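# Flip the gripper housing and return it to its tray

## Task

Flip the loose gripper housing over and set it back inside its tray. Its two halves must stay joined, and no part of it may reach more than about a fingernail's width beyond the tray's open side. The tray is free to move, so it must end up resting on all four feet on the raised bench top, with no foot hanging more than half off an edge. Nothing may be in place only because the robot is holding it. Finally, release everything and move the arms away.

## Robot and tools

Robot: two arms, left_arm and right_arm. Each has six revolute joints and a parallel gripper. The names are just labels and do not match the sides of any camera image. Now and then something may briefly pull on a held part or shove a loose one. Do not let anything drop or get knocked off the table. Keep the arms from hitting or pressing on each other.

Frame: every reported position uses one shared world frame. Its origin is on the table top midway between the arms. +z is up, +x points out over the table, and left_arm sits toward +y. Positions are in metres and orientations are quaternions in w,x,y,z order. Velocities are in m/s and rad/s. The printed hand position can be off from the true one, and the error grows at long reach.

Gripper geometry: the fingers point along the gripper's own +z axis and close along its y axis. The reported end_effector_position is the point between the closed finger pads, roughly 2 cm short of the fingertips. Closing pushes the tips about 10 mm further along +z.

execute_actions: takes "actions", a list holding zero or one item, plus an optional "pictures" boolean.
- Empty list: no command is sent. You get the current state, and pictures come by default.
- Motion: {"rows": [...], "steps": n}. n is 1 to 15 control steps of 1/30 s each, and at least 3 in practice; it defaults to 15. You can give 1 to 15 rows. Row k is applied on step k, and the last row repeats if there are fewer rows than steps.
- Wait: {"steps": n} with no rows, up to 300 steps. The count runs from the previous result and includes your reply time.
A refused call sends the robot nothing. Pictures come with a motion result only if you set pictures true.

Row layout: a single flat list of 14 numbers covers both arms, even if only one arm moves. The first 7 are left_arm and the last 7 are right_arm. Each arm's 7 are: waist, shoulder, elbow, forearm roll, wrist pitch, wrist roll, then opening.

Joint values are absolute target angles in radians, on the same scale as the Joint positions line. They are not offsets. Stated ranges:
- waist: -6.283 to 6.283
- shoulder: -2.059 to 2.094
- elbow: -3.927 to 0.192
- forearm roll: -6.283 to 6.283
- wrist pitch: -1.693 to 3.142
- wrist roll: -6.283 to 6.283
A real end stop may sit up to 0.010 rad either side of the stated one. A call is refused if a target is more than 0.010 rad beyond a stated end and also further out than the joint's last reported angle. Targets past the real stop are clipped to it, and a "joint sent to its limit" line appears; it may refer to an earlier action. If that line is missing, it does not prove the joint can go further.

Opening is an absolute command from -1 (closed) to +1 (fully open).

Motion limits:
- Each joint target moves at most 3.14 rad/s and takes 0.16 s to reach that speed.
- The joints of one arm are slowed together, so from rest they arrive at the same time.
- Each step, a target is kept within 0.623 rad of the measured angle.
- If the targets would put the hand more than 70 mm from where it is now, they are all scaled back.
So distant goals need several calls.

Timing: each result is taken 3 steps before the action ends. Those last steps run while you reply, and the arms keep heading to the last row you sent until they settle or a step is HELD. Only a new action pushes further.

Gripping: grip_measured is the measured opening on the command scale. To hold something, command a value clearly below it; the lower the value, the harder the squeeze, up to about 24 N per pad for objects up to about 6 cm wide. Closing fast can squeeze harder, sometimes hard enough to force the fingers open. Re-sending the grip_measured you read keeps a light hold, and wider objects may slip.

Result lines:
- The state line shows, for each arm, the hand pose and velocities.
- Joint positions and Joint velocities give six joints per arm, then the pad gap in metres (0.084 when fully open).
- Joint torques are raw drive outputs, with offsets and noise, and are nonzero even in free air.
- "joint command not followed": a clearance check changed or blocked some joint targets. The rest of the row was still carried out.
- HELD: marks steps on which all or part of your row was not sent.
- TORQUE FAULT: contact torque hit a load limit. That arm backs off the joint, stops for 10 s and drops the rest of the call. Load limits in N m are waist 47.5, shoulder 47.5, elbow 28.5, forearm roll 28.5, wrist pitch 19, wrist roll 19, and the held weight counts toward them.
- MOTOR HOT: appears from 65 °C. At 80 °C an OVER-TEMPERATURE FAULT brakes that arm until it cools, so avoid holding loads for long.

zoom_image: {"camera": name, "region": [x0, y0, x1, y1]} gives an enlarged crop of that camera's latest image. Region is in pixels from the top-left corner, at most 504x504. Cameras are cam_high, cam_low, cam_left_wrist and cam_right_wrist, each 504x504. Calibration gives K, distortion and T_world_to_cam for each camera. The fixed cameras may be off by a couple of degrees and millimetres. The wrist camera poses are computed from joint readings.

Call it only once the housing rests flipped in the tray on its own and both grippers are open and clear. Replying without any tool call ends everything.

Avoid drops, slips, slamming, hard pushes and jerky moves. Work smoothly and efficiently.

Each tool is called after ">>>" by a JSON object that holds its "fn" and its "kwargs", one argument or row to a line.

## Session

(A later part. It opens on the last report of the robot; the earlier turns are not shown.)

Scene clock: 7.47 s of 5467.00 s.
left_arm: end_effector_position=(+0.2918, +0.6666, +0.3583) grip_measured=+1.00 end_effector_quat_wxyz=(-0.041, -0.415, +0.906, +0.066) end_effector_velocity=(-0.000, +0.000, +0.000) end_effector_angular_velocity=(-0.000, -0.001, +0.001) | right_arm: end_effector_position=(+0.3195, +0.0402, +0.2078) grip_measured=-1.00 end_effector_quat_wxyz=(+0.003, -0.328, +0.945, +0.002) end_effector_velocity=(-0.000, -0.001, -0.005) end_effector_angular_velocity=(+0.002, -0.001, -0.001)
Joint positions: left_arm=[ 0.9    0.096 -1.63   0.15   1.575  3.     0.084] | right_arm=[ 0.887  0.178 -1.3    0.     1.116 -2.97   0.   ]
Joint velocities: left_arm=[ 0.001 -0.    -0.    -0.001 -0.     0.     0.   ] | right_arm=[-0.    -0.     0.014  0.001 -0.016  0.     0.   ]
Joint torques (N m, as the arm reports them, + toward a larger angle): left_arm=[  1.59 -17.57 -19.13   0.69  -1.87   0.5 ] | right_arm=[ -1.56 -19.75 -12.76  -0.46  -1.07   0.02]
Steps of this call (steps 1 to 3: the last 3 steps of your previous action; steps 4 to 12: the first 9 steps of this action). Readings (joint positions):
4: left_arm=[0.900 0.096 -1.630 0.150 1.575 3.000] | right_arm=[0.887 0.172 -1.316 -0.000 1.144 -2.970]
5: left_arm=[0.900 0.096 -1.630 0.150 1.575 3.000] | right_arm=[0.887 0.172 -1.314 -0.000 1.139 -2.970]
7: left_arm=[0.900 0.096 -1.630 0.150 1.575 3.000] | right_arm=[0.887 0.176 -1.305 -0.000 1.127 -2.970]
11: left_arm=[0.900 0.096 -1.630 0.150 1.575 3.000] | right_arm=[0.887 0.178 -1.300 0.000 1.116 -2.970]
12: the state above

Contact (~20 N). Drag.

>>> {"fn": "execute_actions", "kwargs": {
  "actions": [
    {"rows":[[0.9,0.096,-1.63,0.15,1.575,3.0,1,0.88,0.180,-1.293,0,1.113,-2.975,-1],[0.9,0.096,-1.63,0.15,1.575,3.0,1,0.88,0.180,-1.293,0,1.113,-2.975,-1],[0.9,0.096,-1.63,0.15,1.575,3.0,1,0.873,0.179,-1.292,0,1.113,-2.98,-1],[0.9,0.096,-1.63,0.15,1.575,3.0,1,0.873,0.179,-1.292,0,1.113,-2.98,-1],[0.9,0.096,-1.63,0.15,1.575,3.0,1,0.865,0.177,-1.29,0,1.113,-2.985,-1],[0.9,0.096,-1.63,0.15,1.575,3.0,1,0.865,0.177,-1.29,0,1.113,-2.985,-1],[0.9,0.096,-1.63,0.15,1.575,3.0,1,0.855,0.175,-1.287,0,1.112,-2.99,-1]],"steps":15}
  ]
}}

>>> {"fn": "execute_actions", "kwargs": {
  "actions": [
    {"rows":[[0.9,0.096,-1.63,0.15,1.575,3.0,1,0.858,0.13,-1.38,0,1.25,-2.99,-1]],"steps":15}
  ],
  "pictures": true
}}

Scene clock: 8.03 s of 5467.00 s.
left_arm: end_effector_position=(+0.2918, +0.6666, +0.3583) grip_measured=+1.00 end_effector_quat_wxyz=(-0.041, -0.415, +0.906, +0.066) end_effector_velocity=(+0.001, -0.000, +0.000) end_effector_angular_velocity=(+0.001, +0.000, -0.002) | right_arm: end_effector_position=(+0.3298, +0.0290, +0.2066) grip_measured=-1.00 end_effector_quat_wxyz=(+0.003, -0.323, +0.946, +0.002) end_effector_velocity=(+0.010, -0.013, -0.001) end_effector_angular_velocity=(-0.005, +0.003, -0.011)
Joint positions: left_arm=[ 0.9    0.096 -1.63   0.15   1.575  3.     0.084] | right_arm=[ 0.858  0.174 -1.291  0.     1.11  -2.988  0.   ]
Joint velocities: left_arm=[-0.002  0.     0.     0.001 -0.001  0.     0.   ] | right_arm=[-0.031 -0.005  0.007 -0.001  0.004 -0.019  0.   ]
Joint torques (N m, as the arm reports them, + toward a larger angle): left_arm=[  1.12 -17.65 -19.18   0.67  -1.84   0.48] | right_arm=[-4.54 -9.53 -4.88 -1.32  1.27  0.13]
Steps of this call (steps 1 to 3: the last 3 steps of your previous action; steps 4 to 5: the robot went on to your last target; steps 6 to 17: the first 12 steps of this action). Readings (joint positions):
6: left_arm=[0.900 0.096 -1.630 0.150 1.575 3.000] | right_arm=[0.887 0.178 -1.299 0.000 1.114 -2.970]
7: left_arm=[0.900 0.096 -1.630 0.150 1.575 3.000] | right_arm=[0.886 0.178 -1.298 0.000 1.114 -2.971]
9: left_arm=[0.900 0.096 -1.630 0.150 1.575 3.000] | right_arm=[0.883 0.178 -1.298 0.001 1.112 -2.974]
13: left_arm=[0.900 0.096 -1.630 0.150 1.575 3.000] | right_arm=[0.869 0.176 -1.294 0.001 1.110 -2.983]
17: the state above

Scene clock: 8.53 s of 5467.00 s.
left_arm: end_effector_position=(+0.2918, +0.6666, +0.3583) grip_measured=+1.00 end_effector_quat_wxyz=(-0.041, -0.415, +0.906, +0.066) end_effector_velocity=(-0.001, +0.001, -0.000) end_effector_angular_velocity=(+0.001, +0.002, +0.001) | right_arm: end_effector_position=(+0.3253, +0.0238, +0.2528) grip_measured=-1.00 end_effector_quat_wxyz=(-0.002, -0.324, +0.946, -0.001) end_effector_velocity=(-0.008, -0.005, -0.003) end_effector_angular_velocity=(-0.028, +0.031, +0.003)
Joint positions: left_arm=[ 0.9    0.096 -1.63   0.15   1.575  3.     0.084] | right_arm=[ 0.857  0.133 -1.375 -0.     1.247 -2.99   0.   ]
Joint velocities: left_arm=[ 0.001 -0.     0.001  0.001  0.     0.     0.   ] | right_arm=[ 0.004  0.003 -0.005  0.003  0.043 -0.     0.   ]
Joint torques (N m, as the arm reports them, + toward a larger angle): left_arm=[  1.28 -17.51 -19.21   0.63  -1.76   0.41] | right_arm=[ -1.01 -29.18 -18.49  -0.57  -1.48   0.02]
Steps of this call (steps 1 to 3: the last 3 steps of your previous action; steps 4 to 15: the first 12 steps of this action). Readings (joint positions):
4: left_arm=[0.900 0.096 -1.630 0.150 1.575 3.000] | right_arm=[0.856 0.174 -1.291 0.000 1.112 -2.990]
5: left_arm=[0.900 0.096 -1.630 0.150 1.575 3.000] | right_arm=[0.856 0.173 -1.294 -0.000 1.117 -2.990]
7: left_arm=[0.900 0.096 -1.630 0.150 1.575 3.000] | right_arm=[0.855 0.168 -1.308 -0.001 1.164 -2.990]
11: left_arm=[0.900 0.096 -1.630 0.150 1.575 3.000] | right_arm=[0.857 0.138 -1.365 -0.001 1.233 -2.990]
15: the state above
camera_calibration (this result's frames):
cam_left_wrist: T_world_to_cam=[[-0.750421, 0.646678, 0.136659, -0.223899], [0.648342, 0.760397, -0.0380654, -0.613186], [-0.128531, 0.0600369, -0.989886, 0.4792], [0, 0, 0, 1]] pos_world=[0.291128, 0.582285, 0.48161]
cam_right_wrist: T_world_to_cam=[[-0.606368, 0.794841, 0.023336, 0.199475], [0.794865, 0.606695, -0.0105394, -0.199384], [-0.022535, 0.0121581, -0.999672, 0.387566], [0, 0, 0, 1]] pos_world=[0.288172, -0.0422982, 0.380683]

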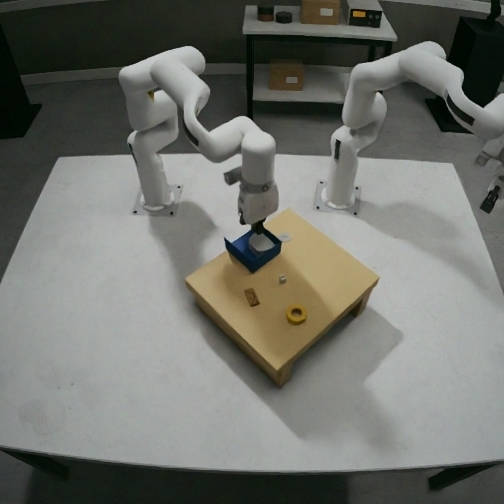

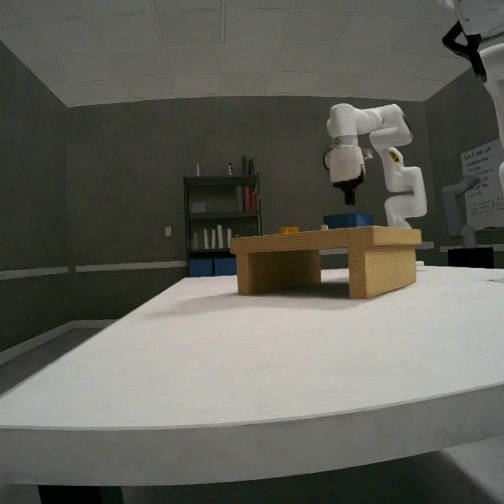

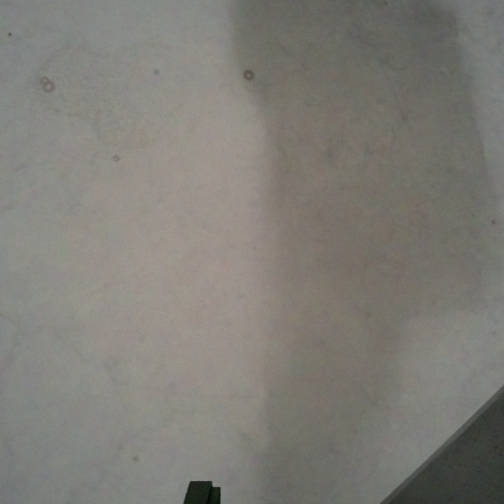

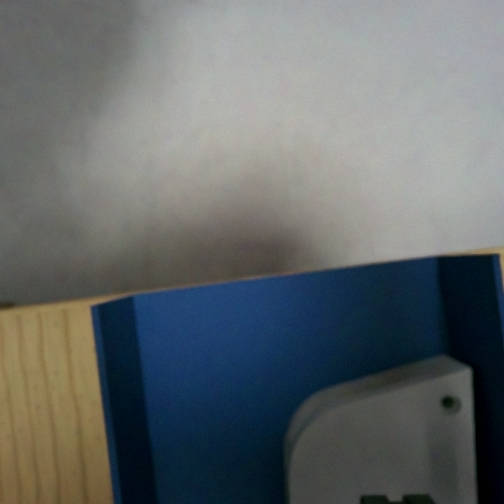

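>>> {"fn": "execute_actions", "kwargs": {
  "actions": [
    {"rows":[[0.9,0.096,-1.63,0.15,1.575,3.0,1,0.78,0.532,-2.16,0,1.628,-2.41,1]],"steps":15}
  ]
}}

>>> {"fn": "execute_actions", "kwargs": {
  "actions": [
    {"rows":[[0.9,0.096,-1.63,0.15,1.575,3.0,1,0.78,0.532,-2.16,0,1.628,-2.41,1]],"steps":15}
  ],
  "pictures": true
}}

Scene clock: 9.07 s of 5467.00 s.
left_arm: end_effector_position=(+0.2918, +0.6666, +0.3583) grip_measured=+1.00 end_effector_quat_wxyz=(-0.041, -0.415, +0.906, +0.066) end_effector_velocity=(-0.000, +0.000, -0.000) end_effector_angular_velocity=(-0.001, -0.001, +0.002) | right_arm: end_effector_position=(+0.4001, +0.0495, +0.3036) grip_measured=+0.92 end_effector_quat_wxyz=(-0.014, -0.068, +0.998, -0.011) end_effector_velocity=(+0.209, +0.083, +0.306) end_effector_angular_velocity=(+0.275, -0.353, -1.228)
Joint positions: left_arm=[ 0.9    0.096 -1.63   0.15   1.575  3.     0.084] | right_arm=[ 0.795  0.453 -1.967 -0.     1.55  -2.529  0.081]
Joint velocities: left_arm=[ 0.002 -0.     0.001 -0.002 -0.     0.     0.   ] | right_arm=[-0.139  0.702 -1.849 -0.     0.701  1.09   0.176]
Joint torques (N m, as the arm reports them, + toward a larger angle): left_arm=[  1.24 -17.7  -19.07   0.62  -1.79   0.51] | right_arm=[  0.66 -38.64 -15.72  -0.27  -1.53  -0.31]
Steps of this call (steps 1 to 3: the last 3 steps of your previous action; step 4: the robot went on to your last target; steps 5 to 16: the first 12 steps of this action). Readings (joint positions):
5: left_arm=[0.900 0.096 -1.630 0.150 1.575 3.000] | right_arm=[0.858 0.132 -1.378 -0.000 1.250 -2.990]
6: left_arm=[0.900 0.096 -1.630 0.150 1.575 3.000] | right_arm=[0.857 0.134 -1.384 -0.000 1.254 -2.984]
8: left_arm=[0.900 0.096 -1.630 0.150 1.575 3.000] | right_arm=[0.852 0.163 -1.431 0.000 1.284 -2.939]
12: left_arm=[0.900 0.096 -1.630 0.150 1.575 3.000] | right_arm=[0.820 0.329 -1.701 -0.000 1.435 -2.706]
16: the state above

Scene clock: 9.57 s of 5467.00 s.
left_arm: end_effector_position=(+0.2918, +0.6666, +0.3583) grip_measured=+1.00 end_effector_quat_wxyz=(-0.041, -0.415, +0.906, +0.066) end_effector_velocity=(-0.001, +0.001, -0.000) end_effector_angular_velocity=(-0.000, +0.001, +0.002) | right_arm: end_effector_position=(+0.4191, +0.0550, +0.3304) grip_measured=+1.00 end_effector_quat_wxyz=(-0.000, -0.001, +1.000, -0.000) end_effector_velocity=(+0.002, -0.001, +0.002) end_effector_angular_velocity=(+0.004, -0.003, -0.008)
Joint positions: left_arm=[ 0.9    0.096 -1.63   0.15   1.575  3.     0.084] | right_arm=[ 0.78   0.531 -2.159  0.     1.628 -2.411  0.084]
Joint velocities: left_arm=[ 0.002  0.     0.     0.001  0.001  0.    -0.   ] | right_arm=[-0.003  0.004 -0.011  0.     0.002  0.005 -0.   ]
Joint torques (N m, as the arm reports them, + toward a larger angle): left_arm=[  1.65 -17.87 -19.32   0.63  -1.88   0.53] | right_arm=[ -0.91 -36.93 -17.36  -0.21  -1.33   0.19]
Steps of this call (steps 1 to 3: the last 3 steps of your previous action; steps 4 to 15: the first 12 steps of this action). Readings (joint positions):
4: left_arm=[0.900 0.096 -1.630 0.150 1.575 3.000] | right_arm=[0.783 0.512 -2.123 -0.000 1.610 -2.436]
5: left_arm=[0.900 0.096 -1.630 0.150 1.575 3.000] | right_arm=[0.782 0.518 -2.135 -0.000 1.616 -2.428]
7: left_arm=[0.900 0.096 -1.630 0.150 1.575 3.000] | right_arm=[0.781 0.526 -2.147 0.000 1.623 -2.418]
11: left_arm=[0.900 0.096 -1.630 0.150 1.575 3.000] | right_arm=[0.781 0.531 -2.156 0.000 1.627 -2.412]
15: the state above
camera_calibration (this result's frames):
cam_left_wrist: T_world_to_cam=[[-0.750421, 0.646678, 0.136659, -0.223899], [0.648342, 0.760397, -0.0380654, -0.613186], [-0.128531, 0.0600368, -0.989887, 0.4792], [0, 0, 0, 1]] pos_world=[0.291128, 0.582285, 0.48161]
cam_right_wrist: T_world_to_cam=[[0.00492147, 0.999694, 0.0242417, -0.0380767], [0.999971, -0.00478005, -0.00588834, -0.345956], [-0.00577067, 0.02427, -0.999689, 0.459164], [0, 0, 0, 1]] pos_world=[0.348783, 0.0252675, 0.457907]

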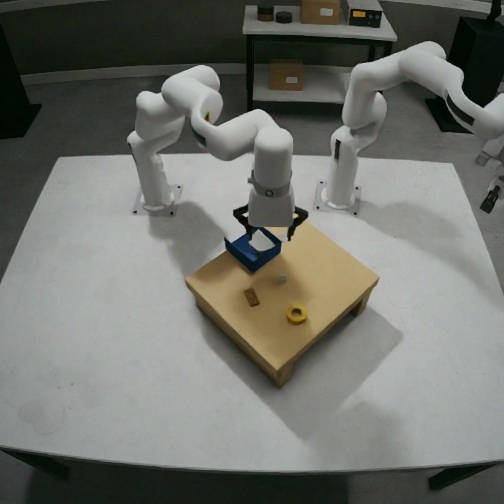

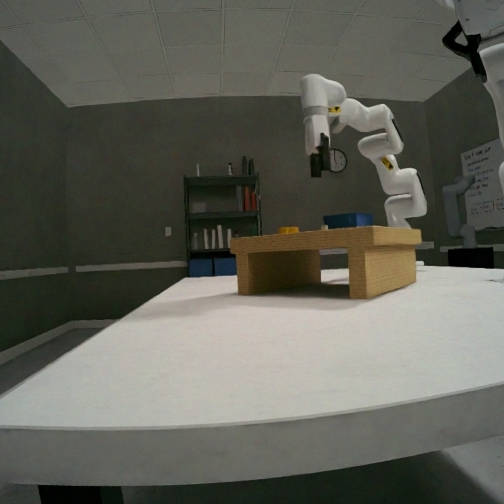

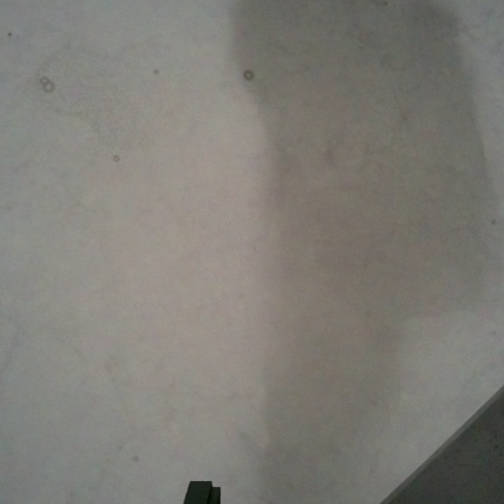

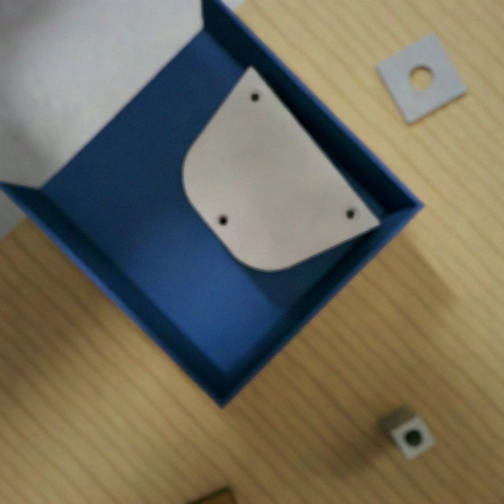

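>>> {"fn": "execute_actions", "kwargs": {
  "actions": [
    {"rows":[[0.9,0.096,-1.63,0.15,1.575,3.0,1,0.842,0.481,-1.807,0,1.326,-1.561,1]],"steps":15}
  ]
}}

>>> {"fn": "execute_actions", "kwargs": {
  "actions": [
    {"rows":[[0.9,0.096,-1.63,0.15,1.575,3.0,1,0.842,0.487,-1.76,0,1.273,-1.561,1]],"steps":15}
  ],
  "pictures": true
}}

>>> {"fn": "zoom_image", "kwargs": {
  "camera": "cam_high",
  "region": [220,190,320,290]
}}

Scene clock: 11.00 s of 5467.00 s.
left_arm: end_effector_position=(+0.2918, +0.6666, +0.3583) grip_measured=+1.00 end_effector_quat_wxyz=(-0.041, -0.415, +0.906, +0.066) end_effector_velocity=(-0.001, +0.000, -0.000) end_effector_angular_velocity=(-0.000, +0.000, +0.001) | right_arm: end_effector_position=(+0.3999, +0.0800, +0.2494) grip_measured=+1.00 end_effector_quat_wxyz=(-0.002, +0.293, +0.956, -0.003) end_effector_velocity=(-0.060, +0.040, -0.174) end_effector_angular_velocity=(+0.001, -0.024, -1.920)
Joint positions: left_arm=[ 0.9    0.096 -1.63   0.15   1.575  3.     0.084] | right_arm=[ 0.832  0.493 -1.867  0.     1.382 -1.761  0.084]
Joint velocities: left_arm=[ 0.001 -0.     0.001  0.    -0.001  0.     0.   ] | right_arm=[ 0.117 -0.103  0.656 -0.001 -0.571  2.037 -0.   ]
Joint torques (N m, as the arm reports them, + toward a larger angle): left_arm=[  1.43 -17.53 -19.31   0.57  -1.71   0.46] | right_arm=[ -3.65 -41.01 -21.58  -0.06  -1.42  -0.5 ]
Steps of this call (steps 1 to 3: the last 3 steps of your previous action; steps 4 to 15: the robot went on to your last target; steps 16 to 31: nothing new was sent; steps 32 to 43: the first 12 steps of this action). Readings (joint positions):
32: left_arm=[0.900 0.096 -1.630 0.150 1.575 3.000] | right_arm=[0.780 0.532 -2.160 -0.000 1.628 -2.410]
33: left_arm=[0.900 0.096 -1.630 0.150 1.575 3.000] | right_arm=[0.780 0.531 -2.157 -0.000 1.625 -2.404]
35: left_arm=[0.900 0.096 -1.630 0.150 1.575 3.000] | right_arm=[0.784 0.526 -2.132 -0.000 1.601 -2.355]
39: left_arm=[0.900 0.096 -1.630 0.150 1.575 3.000] | right_arm=[0.810 0.507 -1.991 0.000 1.484 -2.088]
43: the state above

Scene clock: 11.50 s of 5467.00 s.
left_arm: end_effector_position=(+0.2918, +0.6666, +0.3583) grip_measured=+1.00 end_effector_quat_wxyz=(-0.041, -0.415, +0.906, +0.066) end_effector_velocity=(+0.000, -0.000, -0.000) end_effector_angular_velocity=(+0.001, -0.000, -0.001) | right_arm: end_effector_position=(+0.3957, +0.0841, +0.2166) grip_measured=+1.00 end_effector_quat_wxyz=(+0.000, +0.383, +0.924, +0.001) end_effector_velocity=(+0.002, +0.004, +0.006) end_effector_angular_velocity=(+0.017, -0.018, -0.005)
Joint positions: left_arm=[ 0.9    0.096 -1.63   0.15   1.575  3.     0.084] | right_arm=[ 0.842  0.486 -1.762 -0.     1.274 -1.562  0.084]
Joint velocities: left_arm=[-0.001  0.     0.     0.    -0.001  0.     0.   ] | right_arm=[ 0.003 -0.01   0.003 -0.001 -0.018  0.008  0.   ]
Joint torques (N m, as the arm reports them, + toward a larger angle): left_arm=[  1.38 -17.44 -19.01   0.67  -1.83   0.55] | right_arm=[ -0.54 -36.49 -17.96  -0.39  -1.35   0.15]
Steps of this call (steps 1 to 3: the last 3 steps of your previous action; steps 4 to 15: the first 12 steps of this action). Readings (joint positions):
4: left_arm=[0.900 0.096 -1.630 0.150 1.575 3.000] | right_arm=[0.840 0.484 -1.819 0.000 1.337 -1.603]
5: left_arm=[0.900 0.096 -1.630 0.150 1.575 3.000] | right_arm=[0.841 0.483 -1.812 0.000 1.328 -1.589]
7: left_arm=[0.900 0.096 -1.630 0.150 1.575 3.000] | right_arm=[0.841 0.482 -1.790 -0.000 1.301 -1.574]
11: left_arm=[0.900 0.096 -1.630 0.150 1.575 3.000] | right_arm=[0.841 0.488 -1.764 -0.000 1.279 -1.564]
15: the state above
camera_calibration (this result's frames):
cam_left_wrist: T_world_to_cam=[[-0.750421, 0.646678, 0.136659, -0.223898], [0.648342, 0.760397, -0.0380653, -0.613186], [-0.128531, 0.0600369, -0.989887, 0.4792], [0, 0, 0, 1]] pos_world=[0.291128, 0.582285, 0.48161]
cam_right_wrist: T_world_to_cam=[[0.711622, 0.702082, 0.0259828, -0.319237], [0.702411, -0.711749, -0.00560307, -0.145925], [0.0145594, 0.0222379, -0.999647, 0.336694], [0, 0, 0, 1]] pos_world=[0.324773, 0.112781, 0.344053]

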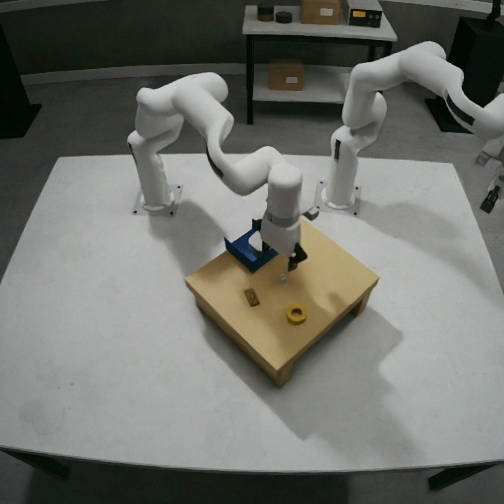

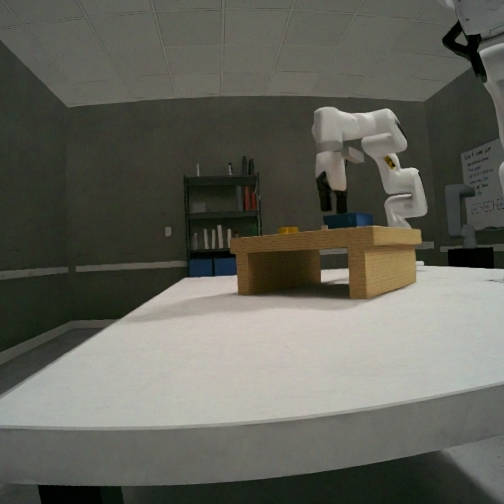

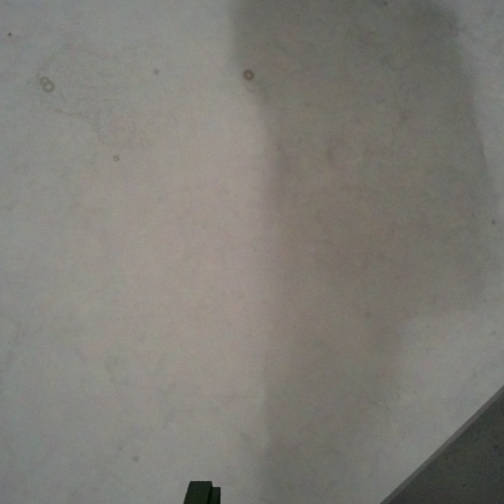

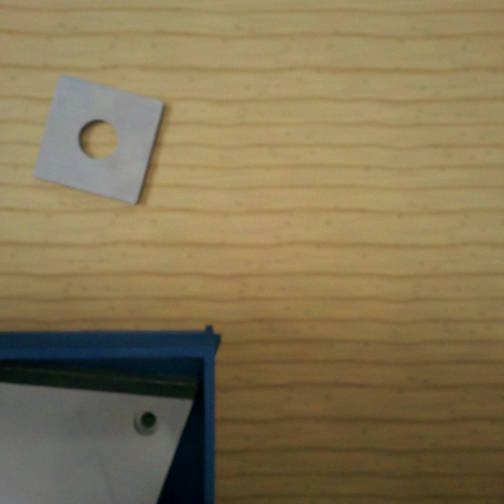

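Region (220, 190, 320, 290) of cam_high's 504x504 image, scaled by 5.040, with more detail than that image has.

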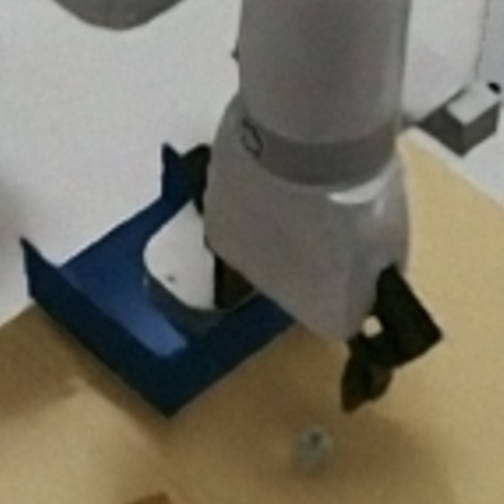

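>>> {"fn": "execute_actions", "kwargs": {
  "actions": [
    {"rows":[[0.9,0.096,-1.63,0.15,1.575,3.0,1,0.832,0.500,-1.779,0,1.279,-1.57,1],[0.9,0.096,-1.63,0.15,1.575,3.0,1,0.832,0.500,-1.779,0,1.279,-1.57,1],[0.9,0.096,-1.63,0.15,1.575,3.0,1,0.832,0.500,-1.779,0,1.279,-1.57,1],[0.9,0.096,-1.63,0.15,1.575,3.0,1,0.832,0.500,-1.779,0,1.279,-1.57,1],[0.9,0.096,-1.63,0.15,1.575,3.0,1,0.832,0.500,-1.779,0,1.279,-1.57,1],[0.9,0.096,-1.63,0.15,1.575,3.0,1,0.832,0.503,-1.76,0,1.257,-1.57,1],[0.9,0.096,-1.63,0.15,1.575,3.0,1,0.832,0.503,-1.76,0,1.257,-1.57,1],[0.9,0.096,-1.63,0.15,1.575,3.0,1,0.832,0.505,-1.744,0,1.239,-1.57,1]],"steps":15}
  ],
  "pictures": true
}}

>>> {"fn": "zoom_image", "kwargs": {
  "camera": "cam_high",
  "region": [220,190,320,290]
}}

Scene clock: 12.23 s of 5467.00 s.
left_arm: end_effector_position=(+0.2918, +0.6666, +0.3583) grip_measured=+1.00 end_effector_quat_wxyz=(-0.041, -0.415, +0.906, +0.066) end_effector_velocity=(-0.001, +0.001, -0.000) end_effector_angular_velocity=(-0.000, -0.000, +0.002) | right_arm: end_effector_position=(+0.4043, +0.0845, +0.2110) grip_measured=+1.00 end_effector_quat_wxyz=(+0.003, +0.383, +0.924, +0.008) end_effector_velocity=(+0.009, +0.009, -0.009) end_effector_angular_velocity=(+0.043, -0.043, +0.002)
Joint positions: left_arm=[ 0.9    0.096 -1.63   0.15   1.575  3.     0.084] | right_arm=[ 0.832  0.498 -1.76  -0.     1.244 -1.57   0.084]
Joint velocities: left_arm=[ 0.002 -0.     0.001 -0.    -0.001 -0.     0.   ] | right_arm=[ 0.    -0.007  0.052  0.    -0.105 -0.002  0.   ]
Joint torques (N m, as the arm reports them, + toward a larger angle): left_arm=[  1.27 -17.6  -19.04   0.58  -1.86   0.43] | right_arm=[ -1.16 -17.18  -5.92  -0.32   1.29   0.12]
Steps of this call (steps 1 to 3: the last 3 steps of your previous action; steps 4 to 10: the robot went on to your last target; steps 11 to 22: the first 12 steps of this action). Readings (joint positions):
11: left_arm=[0.900 0.096 -1.630 0.150 1.575 3.000] | right_arm=[0.842 0.487 -1.760 0.000 1.273 -1.561]
12: left_arm=[0.900 0.096 -1.630 0.150 1.575 3.000] | right_arm=[0.841 0.489 -1.763 0.000 1.274 -1.563]
14: left_arm=[0.900 0.096 -1.630 0.150 1.575 3.000] | right_arm=[0.836 0.494 -1.771 0.000 1.276 -1.566]
18: left_arm=[0.900 0.096 -1.630 0.150 1.575 3.000] | right_arm=[0.832 0.499 -1.771 -0.000 1.269 -1.569]
22: the state above
camera_calibration (this result's frames):
cam_left_wrist: T_world_to_cam=[[-0.750421, 0.646678, 0.136659, -0.223899], [0.648342, 0.760397, -0.0380653, -0.613186], [-0.128531, 0.0600369, -0.989886, 0.4792], [0, 0, 0, 1]] pos_world=[0.291128, 0.582285, 0.48161]
cam_right_wrist: T_world_to_cam=[[0.712308, 0.700581, 0.042467, -0.329142], [0.701376, -0.712769, -0.00572293, -0.151194], [0.0262598, 0.0338618, -0.999081, 0.325063], [0, 0, 0, 1]] pos_world=[0.331959, 0.111817, 0.337877]

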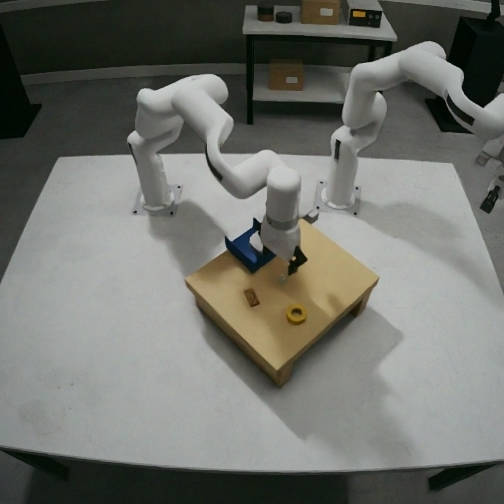

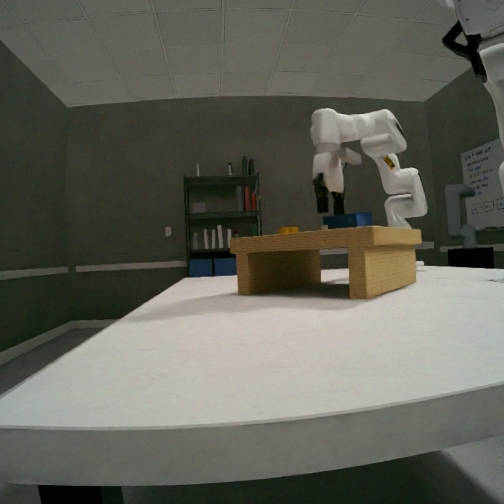

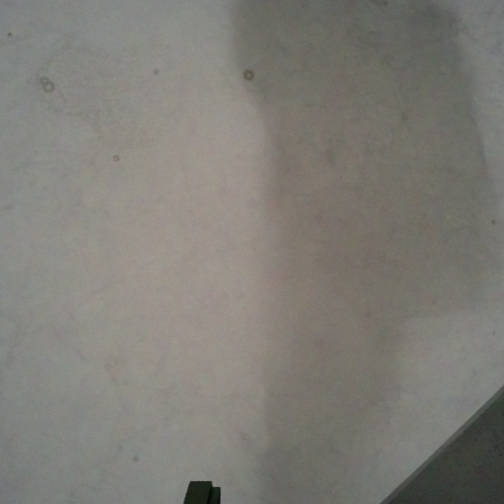

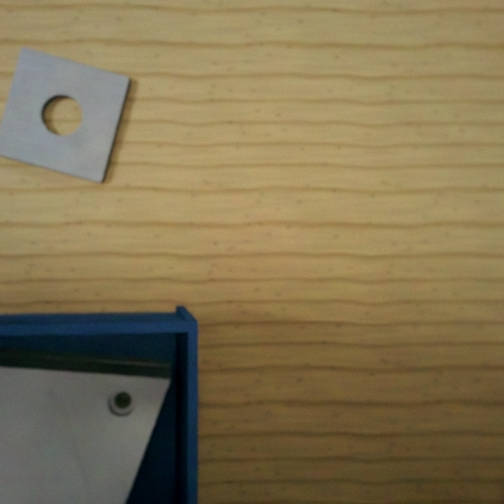

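Region (220, 190, 320, 290) of cam_high's 504x504 image, scaled by 5.040, with more detail than that image has.

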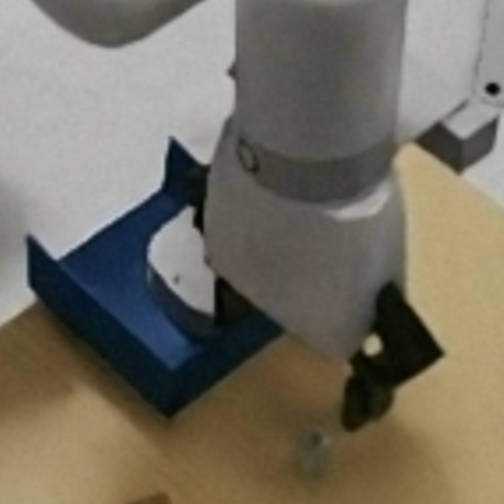

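>>> {"fn": "execute_actions", "kwargs": {
  "actions": [
    {"rows":[[0.9,0.096,-1.63,0.15,1.575,3.0,1,0.832,0.490,-1.77,0,1.28,-1.57,1],[0.9,0.096,-1.63,0.15,1.575,3.0,1,0.832,0.490,-1.77,0,1.28,-1.57,1],[0.9,0.096,-1.63,0.15,1.575,3.0,1,0.832,0.490,-1.77,0,1.28,-1.57,1],[0.9,0.096,-1.63,0.15,1.575,3.0,1,0.832,0.480,-1.749,0,1.269,-1.57,1],[0.9,0.096,-1.63,0.15,1.575,3.0,1,0.832,0.480,-1.749,0,1.269,-1.57,1],[0.9,0.096,-1.63,0.15,1.575,3.0,1,0.832,0.480,-1.749,0,1.269,-1.57,1],[0.9,0.096,-1.63,0.15,1.575,3.0,1,0.832,0.480,-1.749,0,1.269,-1.57,1],[0.9,0.096,-1.63,0.15,1.575,3.0,1,0.832,0.483,-1.73,0,1.247,-1.57,1],[0.9,0.096,-1.63,0.15,1.575,3.0,1,0.832,0.483,-1.73,0,1.247,-1.57,1],[0.9,0.096,-1.63,0.15,1.575,3.0,1,0.832,0.486,-1.71,0,1.224,-1.57,1]],"steps":15}
  ],
  "pictures": true
}}

>>> {"fn": "zoom_image", "kwargs": {
  "camera": "cam_high",
  "region": [230,200,310,280]
}}

Scene clock: 14.20 s of 5467.00 s.
left_arm: end_effector_position=(+0.2918, +0.6666, +0.3583) grip_measured=+1.00 end_effector_quat_wxyz=(-0.041, -0.415, +0.906, +0.066) end_effector_velocity=(-0.000, +0.000, -0.000) end_effector_angular_velocity=(+0.000, +0.001, +0.000) | right_arm: end_effector_position=(+0.3972, +0.0771, +0.2017) grip_measured=+1.00 end_effector_quat_wxyz=(-0.002, +0.383, +0.924, -0.005) end_effector_velocity=(+0.007, +0.009, -0.048) end_effector_angular_velocity=(+0.055, -0.053, +0.001)
Joint positions: left_arm=[ 0.9    0.096 -1.63   0.15   1.575  3.     0.084] | right_arm=[ 0.832  0.488 -1.724 -0.     1.247 -1.57   0.084]
Joint velocities: left_arm=[ 0.     0.     0.     0.001  0.     0.    -0.   ] | right_arm=[ 0.002 -0.009  0.167  0.002 -0.235  0.    -0.   ]
Joint torques (N m, as the arm reports them, + toward a larger angle): left_arm=[  1.22 -17.66 -19.21   0.8   -1.76   0.49] | right_arm=[ -0.88 -34.57 -17.71  -0.27  -0.94   0.25]
Steps of this call (steps 1 to 3: the last 3 steps of your previous action; steps 4 to 15: the robot went on to your last target; steps 16 to 47: nothing new was sent; steps 48 to 59: the first 12 steps of this action). Readings (joint positions):
48: left_arm=[0.900 0.096 -1.630 0.150 1.575 3.000] | right_arm=[0.832 0.500 -1.759 0.000 1.239 -1.570]
49: left_arm=[0.900 0.096 -1.630 0.150 1.575 3.000] | right_arm=[0.832 0.499 -1.761 0.000 1.245 -1.570]
51: left_arm=[0.900 0.096 -1.630 0.150 1.575 3.000] | right_arm=[0.832 0.497 -1.764 0.000 1.264 -1.570]
55: left_arm=[0.900 0.096 -1.630 0.150 1.575 3.000] | right_arm=[0.832 0.492 -1.742 -0.000 1.273 -1.570]
59: the state above
camera_calibration (this result's frames):
cam_left_wrist: T_world_to_cam=[[-0.750421, 0.646678, 0.136659, -0.223899], [0.648342, 0.760397, -0.0380653, -0.613186], [-0.128531, 0.0600369, -0.989887, 0.4792], [0, 0, 0, 1]] pos_world=[0.291128, 0.582285, 0.48161]
cam_right_wrist: T_world_to_cam=[[0.712965, 0.701057, 0.0141515, -0.31306], [0.701171, -0.712972, -0.00542573, -0.151512], [0.00628589, 0.013791, -0.999885, 0.325897], [0, 0, 0, 1]] pos_world=[0.327388, 0.106954, 0.329468]

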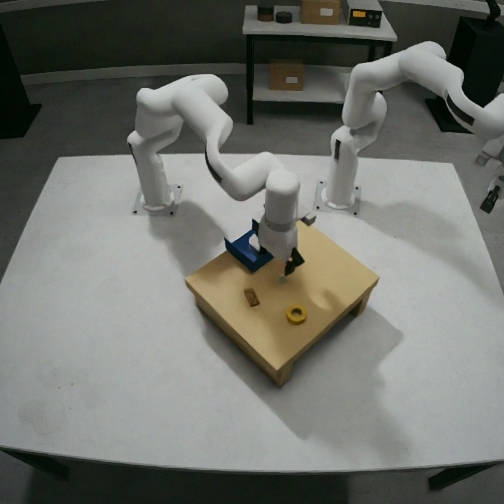

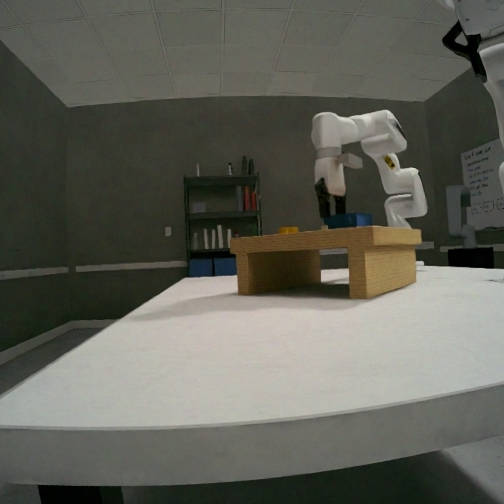

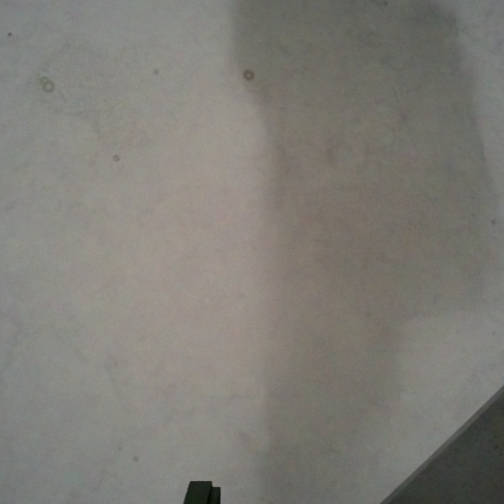

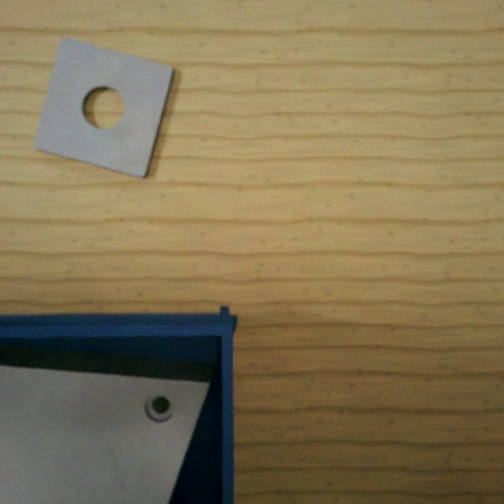

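Region (230, 200, 310, 280) of cam_high's 504x504 image, scaled by 6.300, with more detail than that image has.

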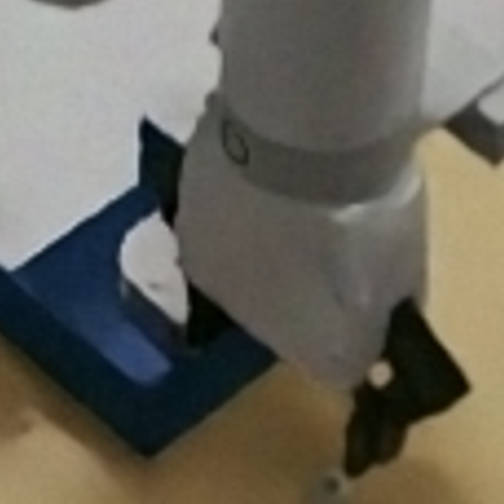

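>>> {"fn": "execute_actions", "kwargs": {
  "actions": [
    {"rows":[[0.9,0.096,-1.63,0.15,1.575,3.0,1,0.832,0.490,-1.69,0,1.20,-1.57,1]],"steps":12}
  ],
  "pictures": true
}}

>>> {"fn": "zoom_image", "kwargs": {
  "camera": "cam_high",
  "region": [230,200,310,280]
}}

Scene clock: 14.60 s of 5467.00 s.
left_arm: end_effector_position=(+0.2918, +0.6666, +0.3583) grip_measured=+1.00 end_effector_quat_wxyz=(-0.041, -0.415, +0.906, +0.066) end_effector_velocity=(+0.000, -0.000, -0.000) end_effector_angular_velocity=(-0.000, +0.000, -0.000) | right_arm: end_effector_position=(+0.3980, +0.0780, +0.1896) grip_measured=+1.00 end_effector_quat_wxyz=(-0.000, +0.383, +0.924, -0.001) end_effector_velocity=(+0.003, +0.004, +0.005) end_effector_angular_velocity=(+0.020, -0.017, -0.001)
Joint positions: left_arm=[ 0.9    0.096 -1.63   0.15   1.575  3.     0.084] | right_arm=[ 0.832  0.49  -1.691 -0.     1.202 -1.57   0.084]
Joint velocities: left_arm=[-0.001  0.     0.     0.    -0.    -0.     0.   ] | right_arm=[ 0.    -0.009  0.003  0.002 -0.021  0.    -0.   ]
Joint torques (N m, as the arm reports them, + toward a larger angle): left_arm=[  1.33 -17.66 -19.21   0.6   -1.91   0.45] | right_arm=[ -0.53 -37.32 -17.87  -0.48  -1.47   0.27]
Steps of this call (steps 1 to 3: the last 3 steps of your previous action; steps 4 to 12: the first 9 steps of this action). Readings (joint positions):
4: left_arm=[0.900 0.096 -1.630 0.150 1.575 3.000] | right_arm=[0.832 0.488 -1.711 -0.000 1.229 -1.570]
5: left_arm=[0.900 0.096 -1.630 0.150 1.575 3.000] | right_arm=[0.832 0.488 -1.708 -0.000 1.223 -1.570]
7: left_arm=[0.900 0.096 -1.630 0.150 1.575 3.000] | right_arm=[0.832 0.489 -1.700 -0.000 1.212 -1.570]
11: left_arm=[0.900 0.096 -1.630 0.150 1.575 3.000] | right_arm=[0.832 0.491 -1.691 -0.000 1.203 -1.570]
12: the state above
camera_calibration (this result's frames):
cam_left_wrist: T_world_to_cam=[[-0.750421, 0.646678, 0.136659, -0.223898], [0.648342, 0.760397, -0.0380652, -0.613186], [-0.128531, 0.0600369, -0.989887, 0.4792], [0, 0, 0, 1]] pos_world=[0.291128, 0.582285, 0.48161]
cam_right_wrist: T_world_to_cam=[[0.712804, 0.700973, 0.0233927, -0.315815], [0.701247, -0.712897, -0.0055663, -0.151505], [0.0127748, 0.0203717, -0.999711, 0.310617], [0, 0, 0, 1]] pos_world=[0.327389, 0.107042, 0.317072]

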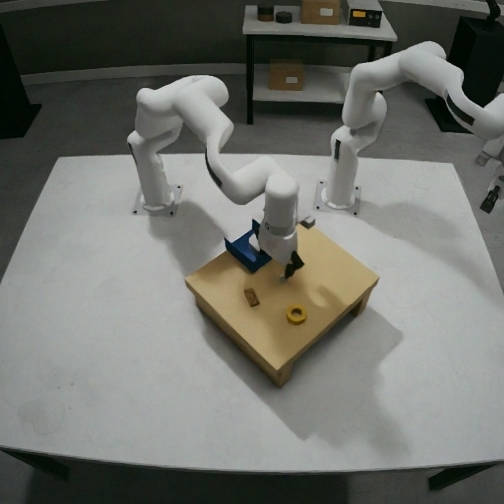

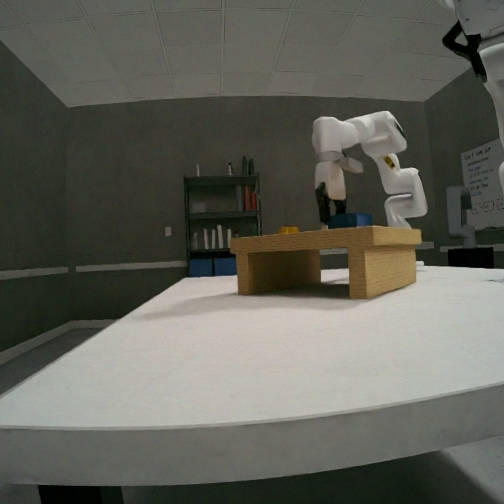

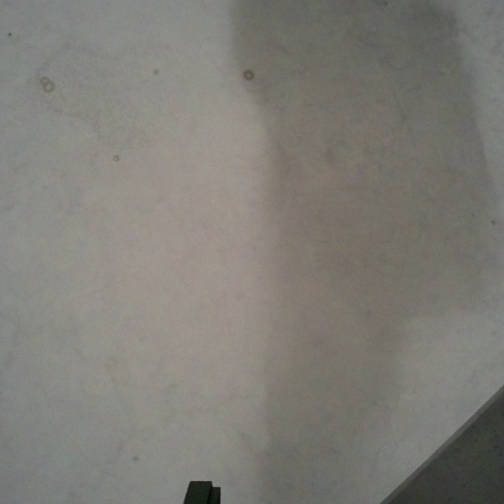

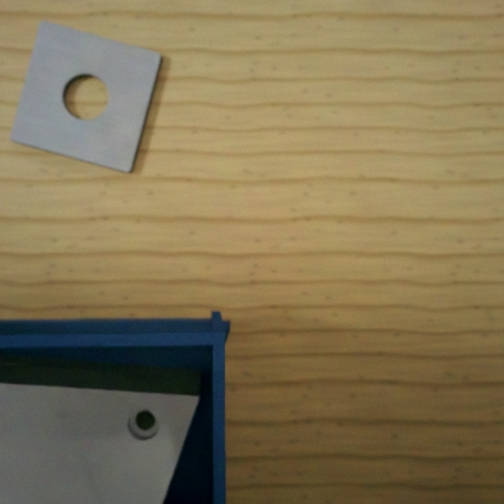

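Region (230, 200, 310, 280) of cam_high's 504x504 image, scaled by 6.300, with more detail than that image has.

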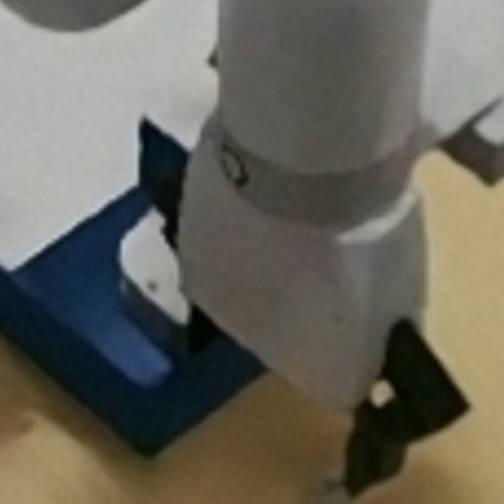

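>>> {"fn": "execute_actions", "kwargs": {
  "actions": [
    {"rows":[[0.9,0.096,-1.63,0.15,1.575,3.0,1,0.832,0.472,-1.663,0,1.191,-1.57,1],[0.9,0.096,-1.63,0.15,1.575,3.0,1,0.832,0.472,-1.663,0,1.191,-1.57,1],[0.9,0.096,-1.63,0.15,1.575,3.0,1,0.832,0.472,-1.663,0,1.191,-1.57,1],[0.9,0.096,-1.63,0.15,1.575,3.0,1,0.832,0.454,-1.637,0,1.183,-1.57,1],[0.9,0.096,-1.63,0.15,1.575,3.0,1,0.832,0.454,-1.637,0,1.183,-1.57,1],[0.9,0.096,-1.63,0.15,1.575,3.0,1,0.832,0.454,-1.637,0,1.183,-1.57,1],[0.9,0.096,-1.63,0.15,1.575,3.0,1,0.832,0.436,-1.61,0,1.174,-1.57,1]],"steps":13}
  ],
  "pictures": true
}}

>>> {"fn": "zoom_image", "kwargs": {
  "camera": "cam_high",
  "region": [220,200,300,280]
}}

Scene clock: 15.17 s of 5467.00 s.
left_arm: end_effector_position=(+0.2918, +0.6666, +0.3583) grip_measured=+1.00 end_effector_quat_wxyz=(-0.041, -0.415, +0.906, +0.066) end_effector_velocity=(+0.000, -0.000, -0.000) end_effector_angular_velocity=(+0.000, +0.001, -0.001) | right_arm: end_effector_position=(+0.3902, +0.0703, +0.1900) grip_measured=+1.00 end_effector_quat_wxyz=(+0.000, +0.383, +0.924, +0.000) end_effector_velocity=(-0.024, -0.024, +0.002) end_effector_angular_velocity=(-0.000, +0.001, -0.001)
Joint positions: left_arm=[ 0.9    0.096 -1.63   0.15   1.575  3.     0.084] | right_arm=[ 0.832  0.446 -1.626  0.     1.179 -1.57   0.084]
Joint velocities: left_arm=[-0.001  0.     0.     0.001  0.     0.    -0.   ] | right_arm=[-0.    -0.132  0.19   0.001 -0.057  0.    -0.   ]
Joint torques (N m, as the arm reports them, + toward a larger angle): left_arm=[  1.36 -17.89 -19.12   0.64  -1.82   0.53] | right_arm=[ -0.95 -34.26 -18.3   -0.59  -1.8    0.12]
Steps of this call (steps 1 to 3: the last 3 steps of your previous action; steps 4 to 7: the robot went on to your last target; steps 8 to 17: the first 10 steps of this action). Readings (joint positions):
8: left_arm=[0.900 0.096 -1.630 0.150 1.575 3.000] | right_arm=[0.832 0.490 -1.690 -0.000 1.200 -1.570]
9: left_arm=[0.900 0.096 -1.630 0.150 1.575 3.000] | right_arm=[0.832 0.487 -1.686 -0.000 1.198 -1.570]
11: left_arm=[0.900 0.096 -1.630 0.150 1.575 3.000] | right_arm=[0.832 0.479 -1.674 -0.000 1.195 -1.570]
15: left_arm=[0.900 0.096 -1.630 0.150 1.575 3.000] | right_arm=[0.832 0.458 -1.643 0.000 1.185 -1.570]
17: the state above
camera_calibration (this result's frames):
cam_left_wrist: T_world_to_cam=[[-0.750421, 0.646678, 0.136659, -0.223899], [0.648342, 0.760397, -0.0380654, -0.613186], [-0.128531, 0.0600369, -0.989886, 0.4792], [0, 0, 0, 1]] pos_world=[0.291128, 0.582285, 0.48161]
cam_right_wrist: T_world_to_cam=[[0.71275, 0.70099, 0.0245058, -0.30501], [0.701288, -0.712856, -0.00560562, -0.151549], [0.0135396, 0.021181, -0.999684, 0.310976], [0, 0, 0, 1]] pos_world=[0.319465, 0.0991902, 0.317503]

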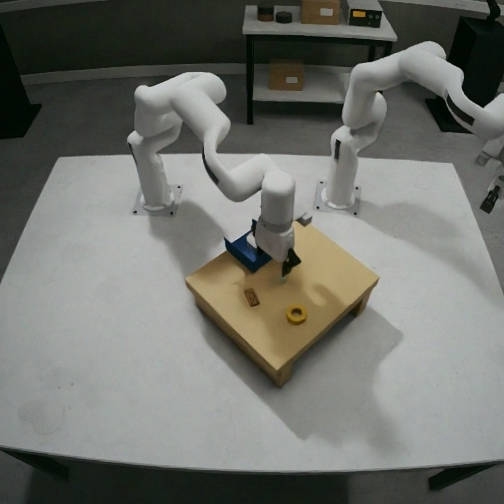

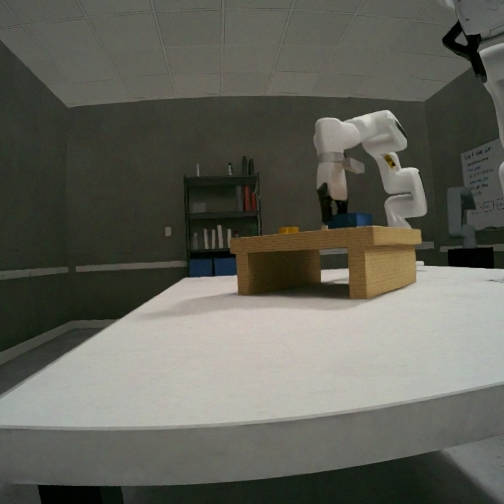

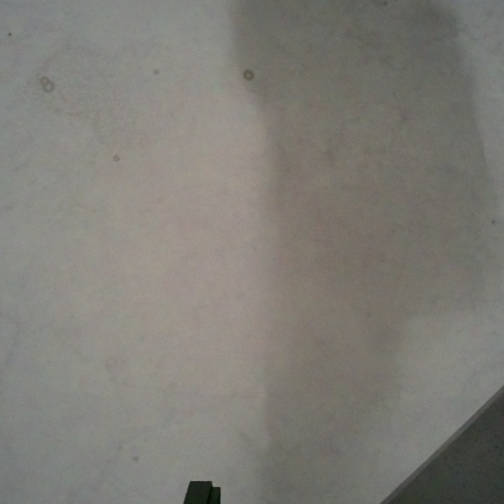

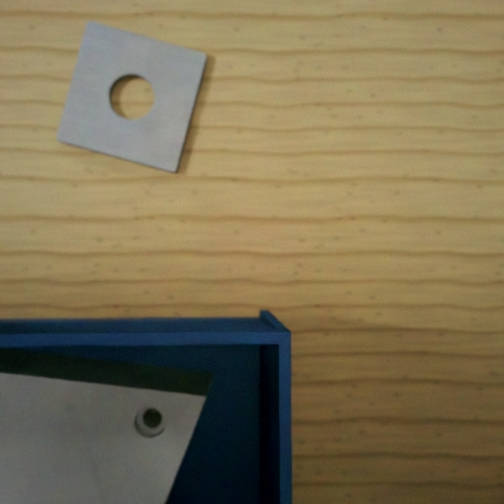

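Region (220, 200, 300, 280) of cam_high's 504x504 image, scaled by 6.300, with more detail than that image has.

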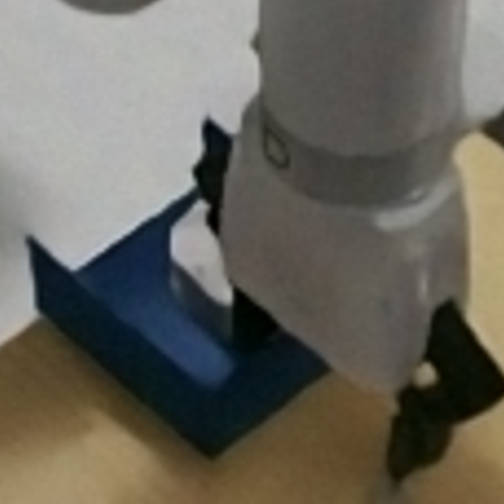

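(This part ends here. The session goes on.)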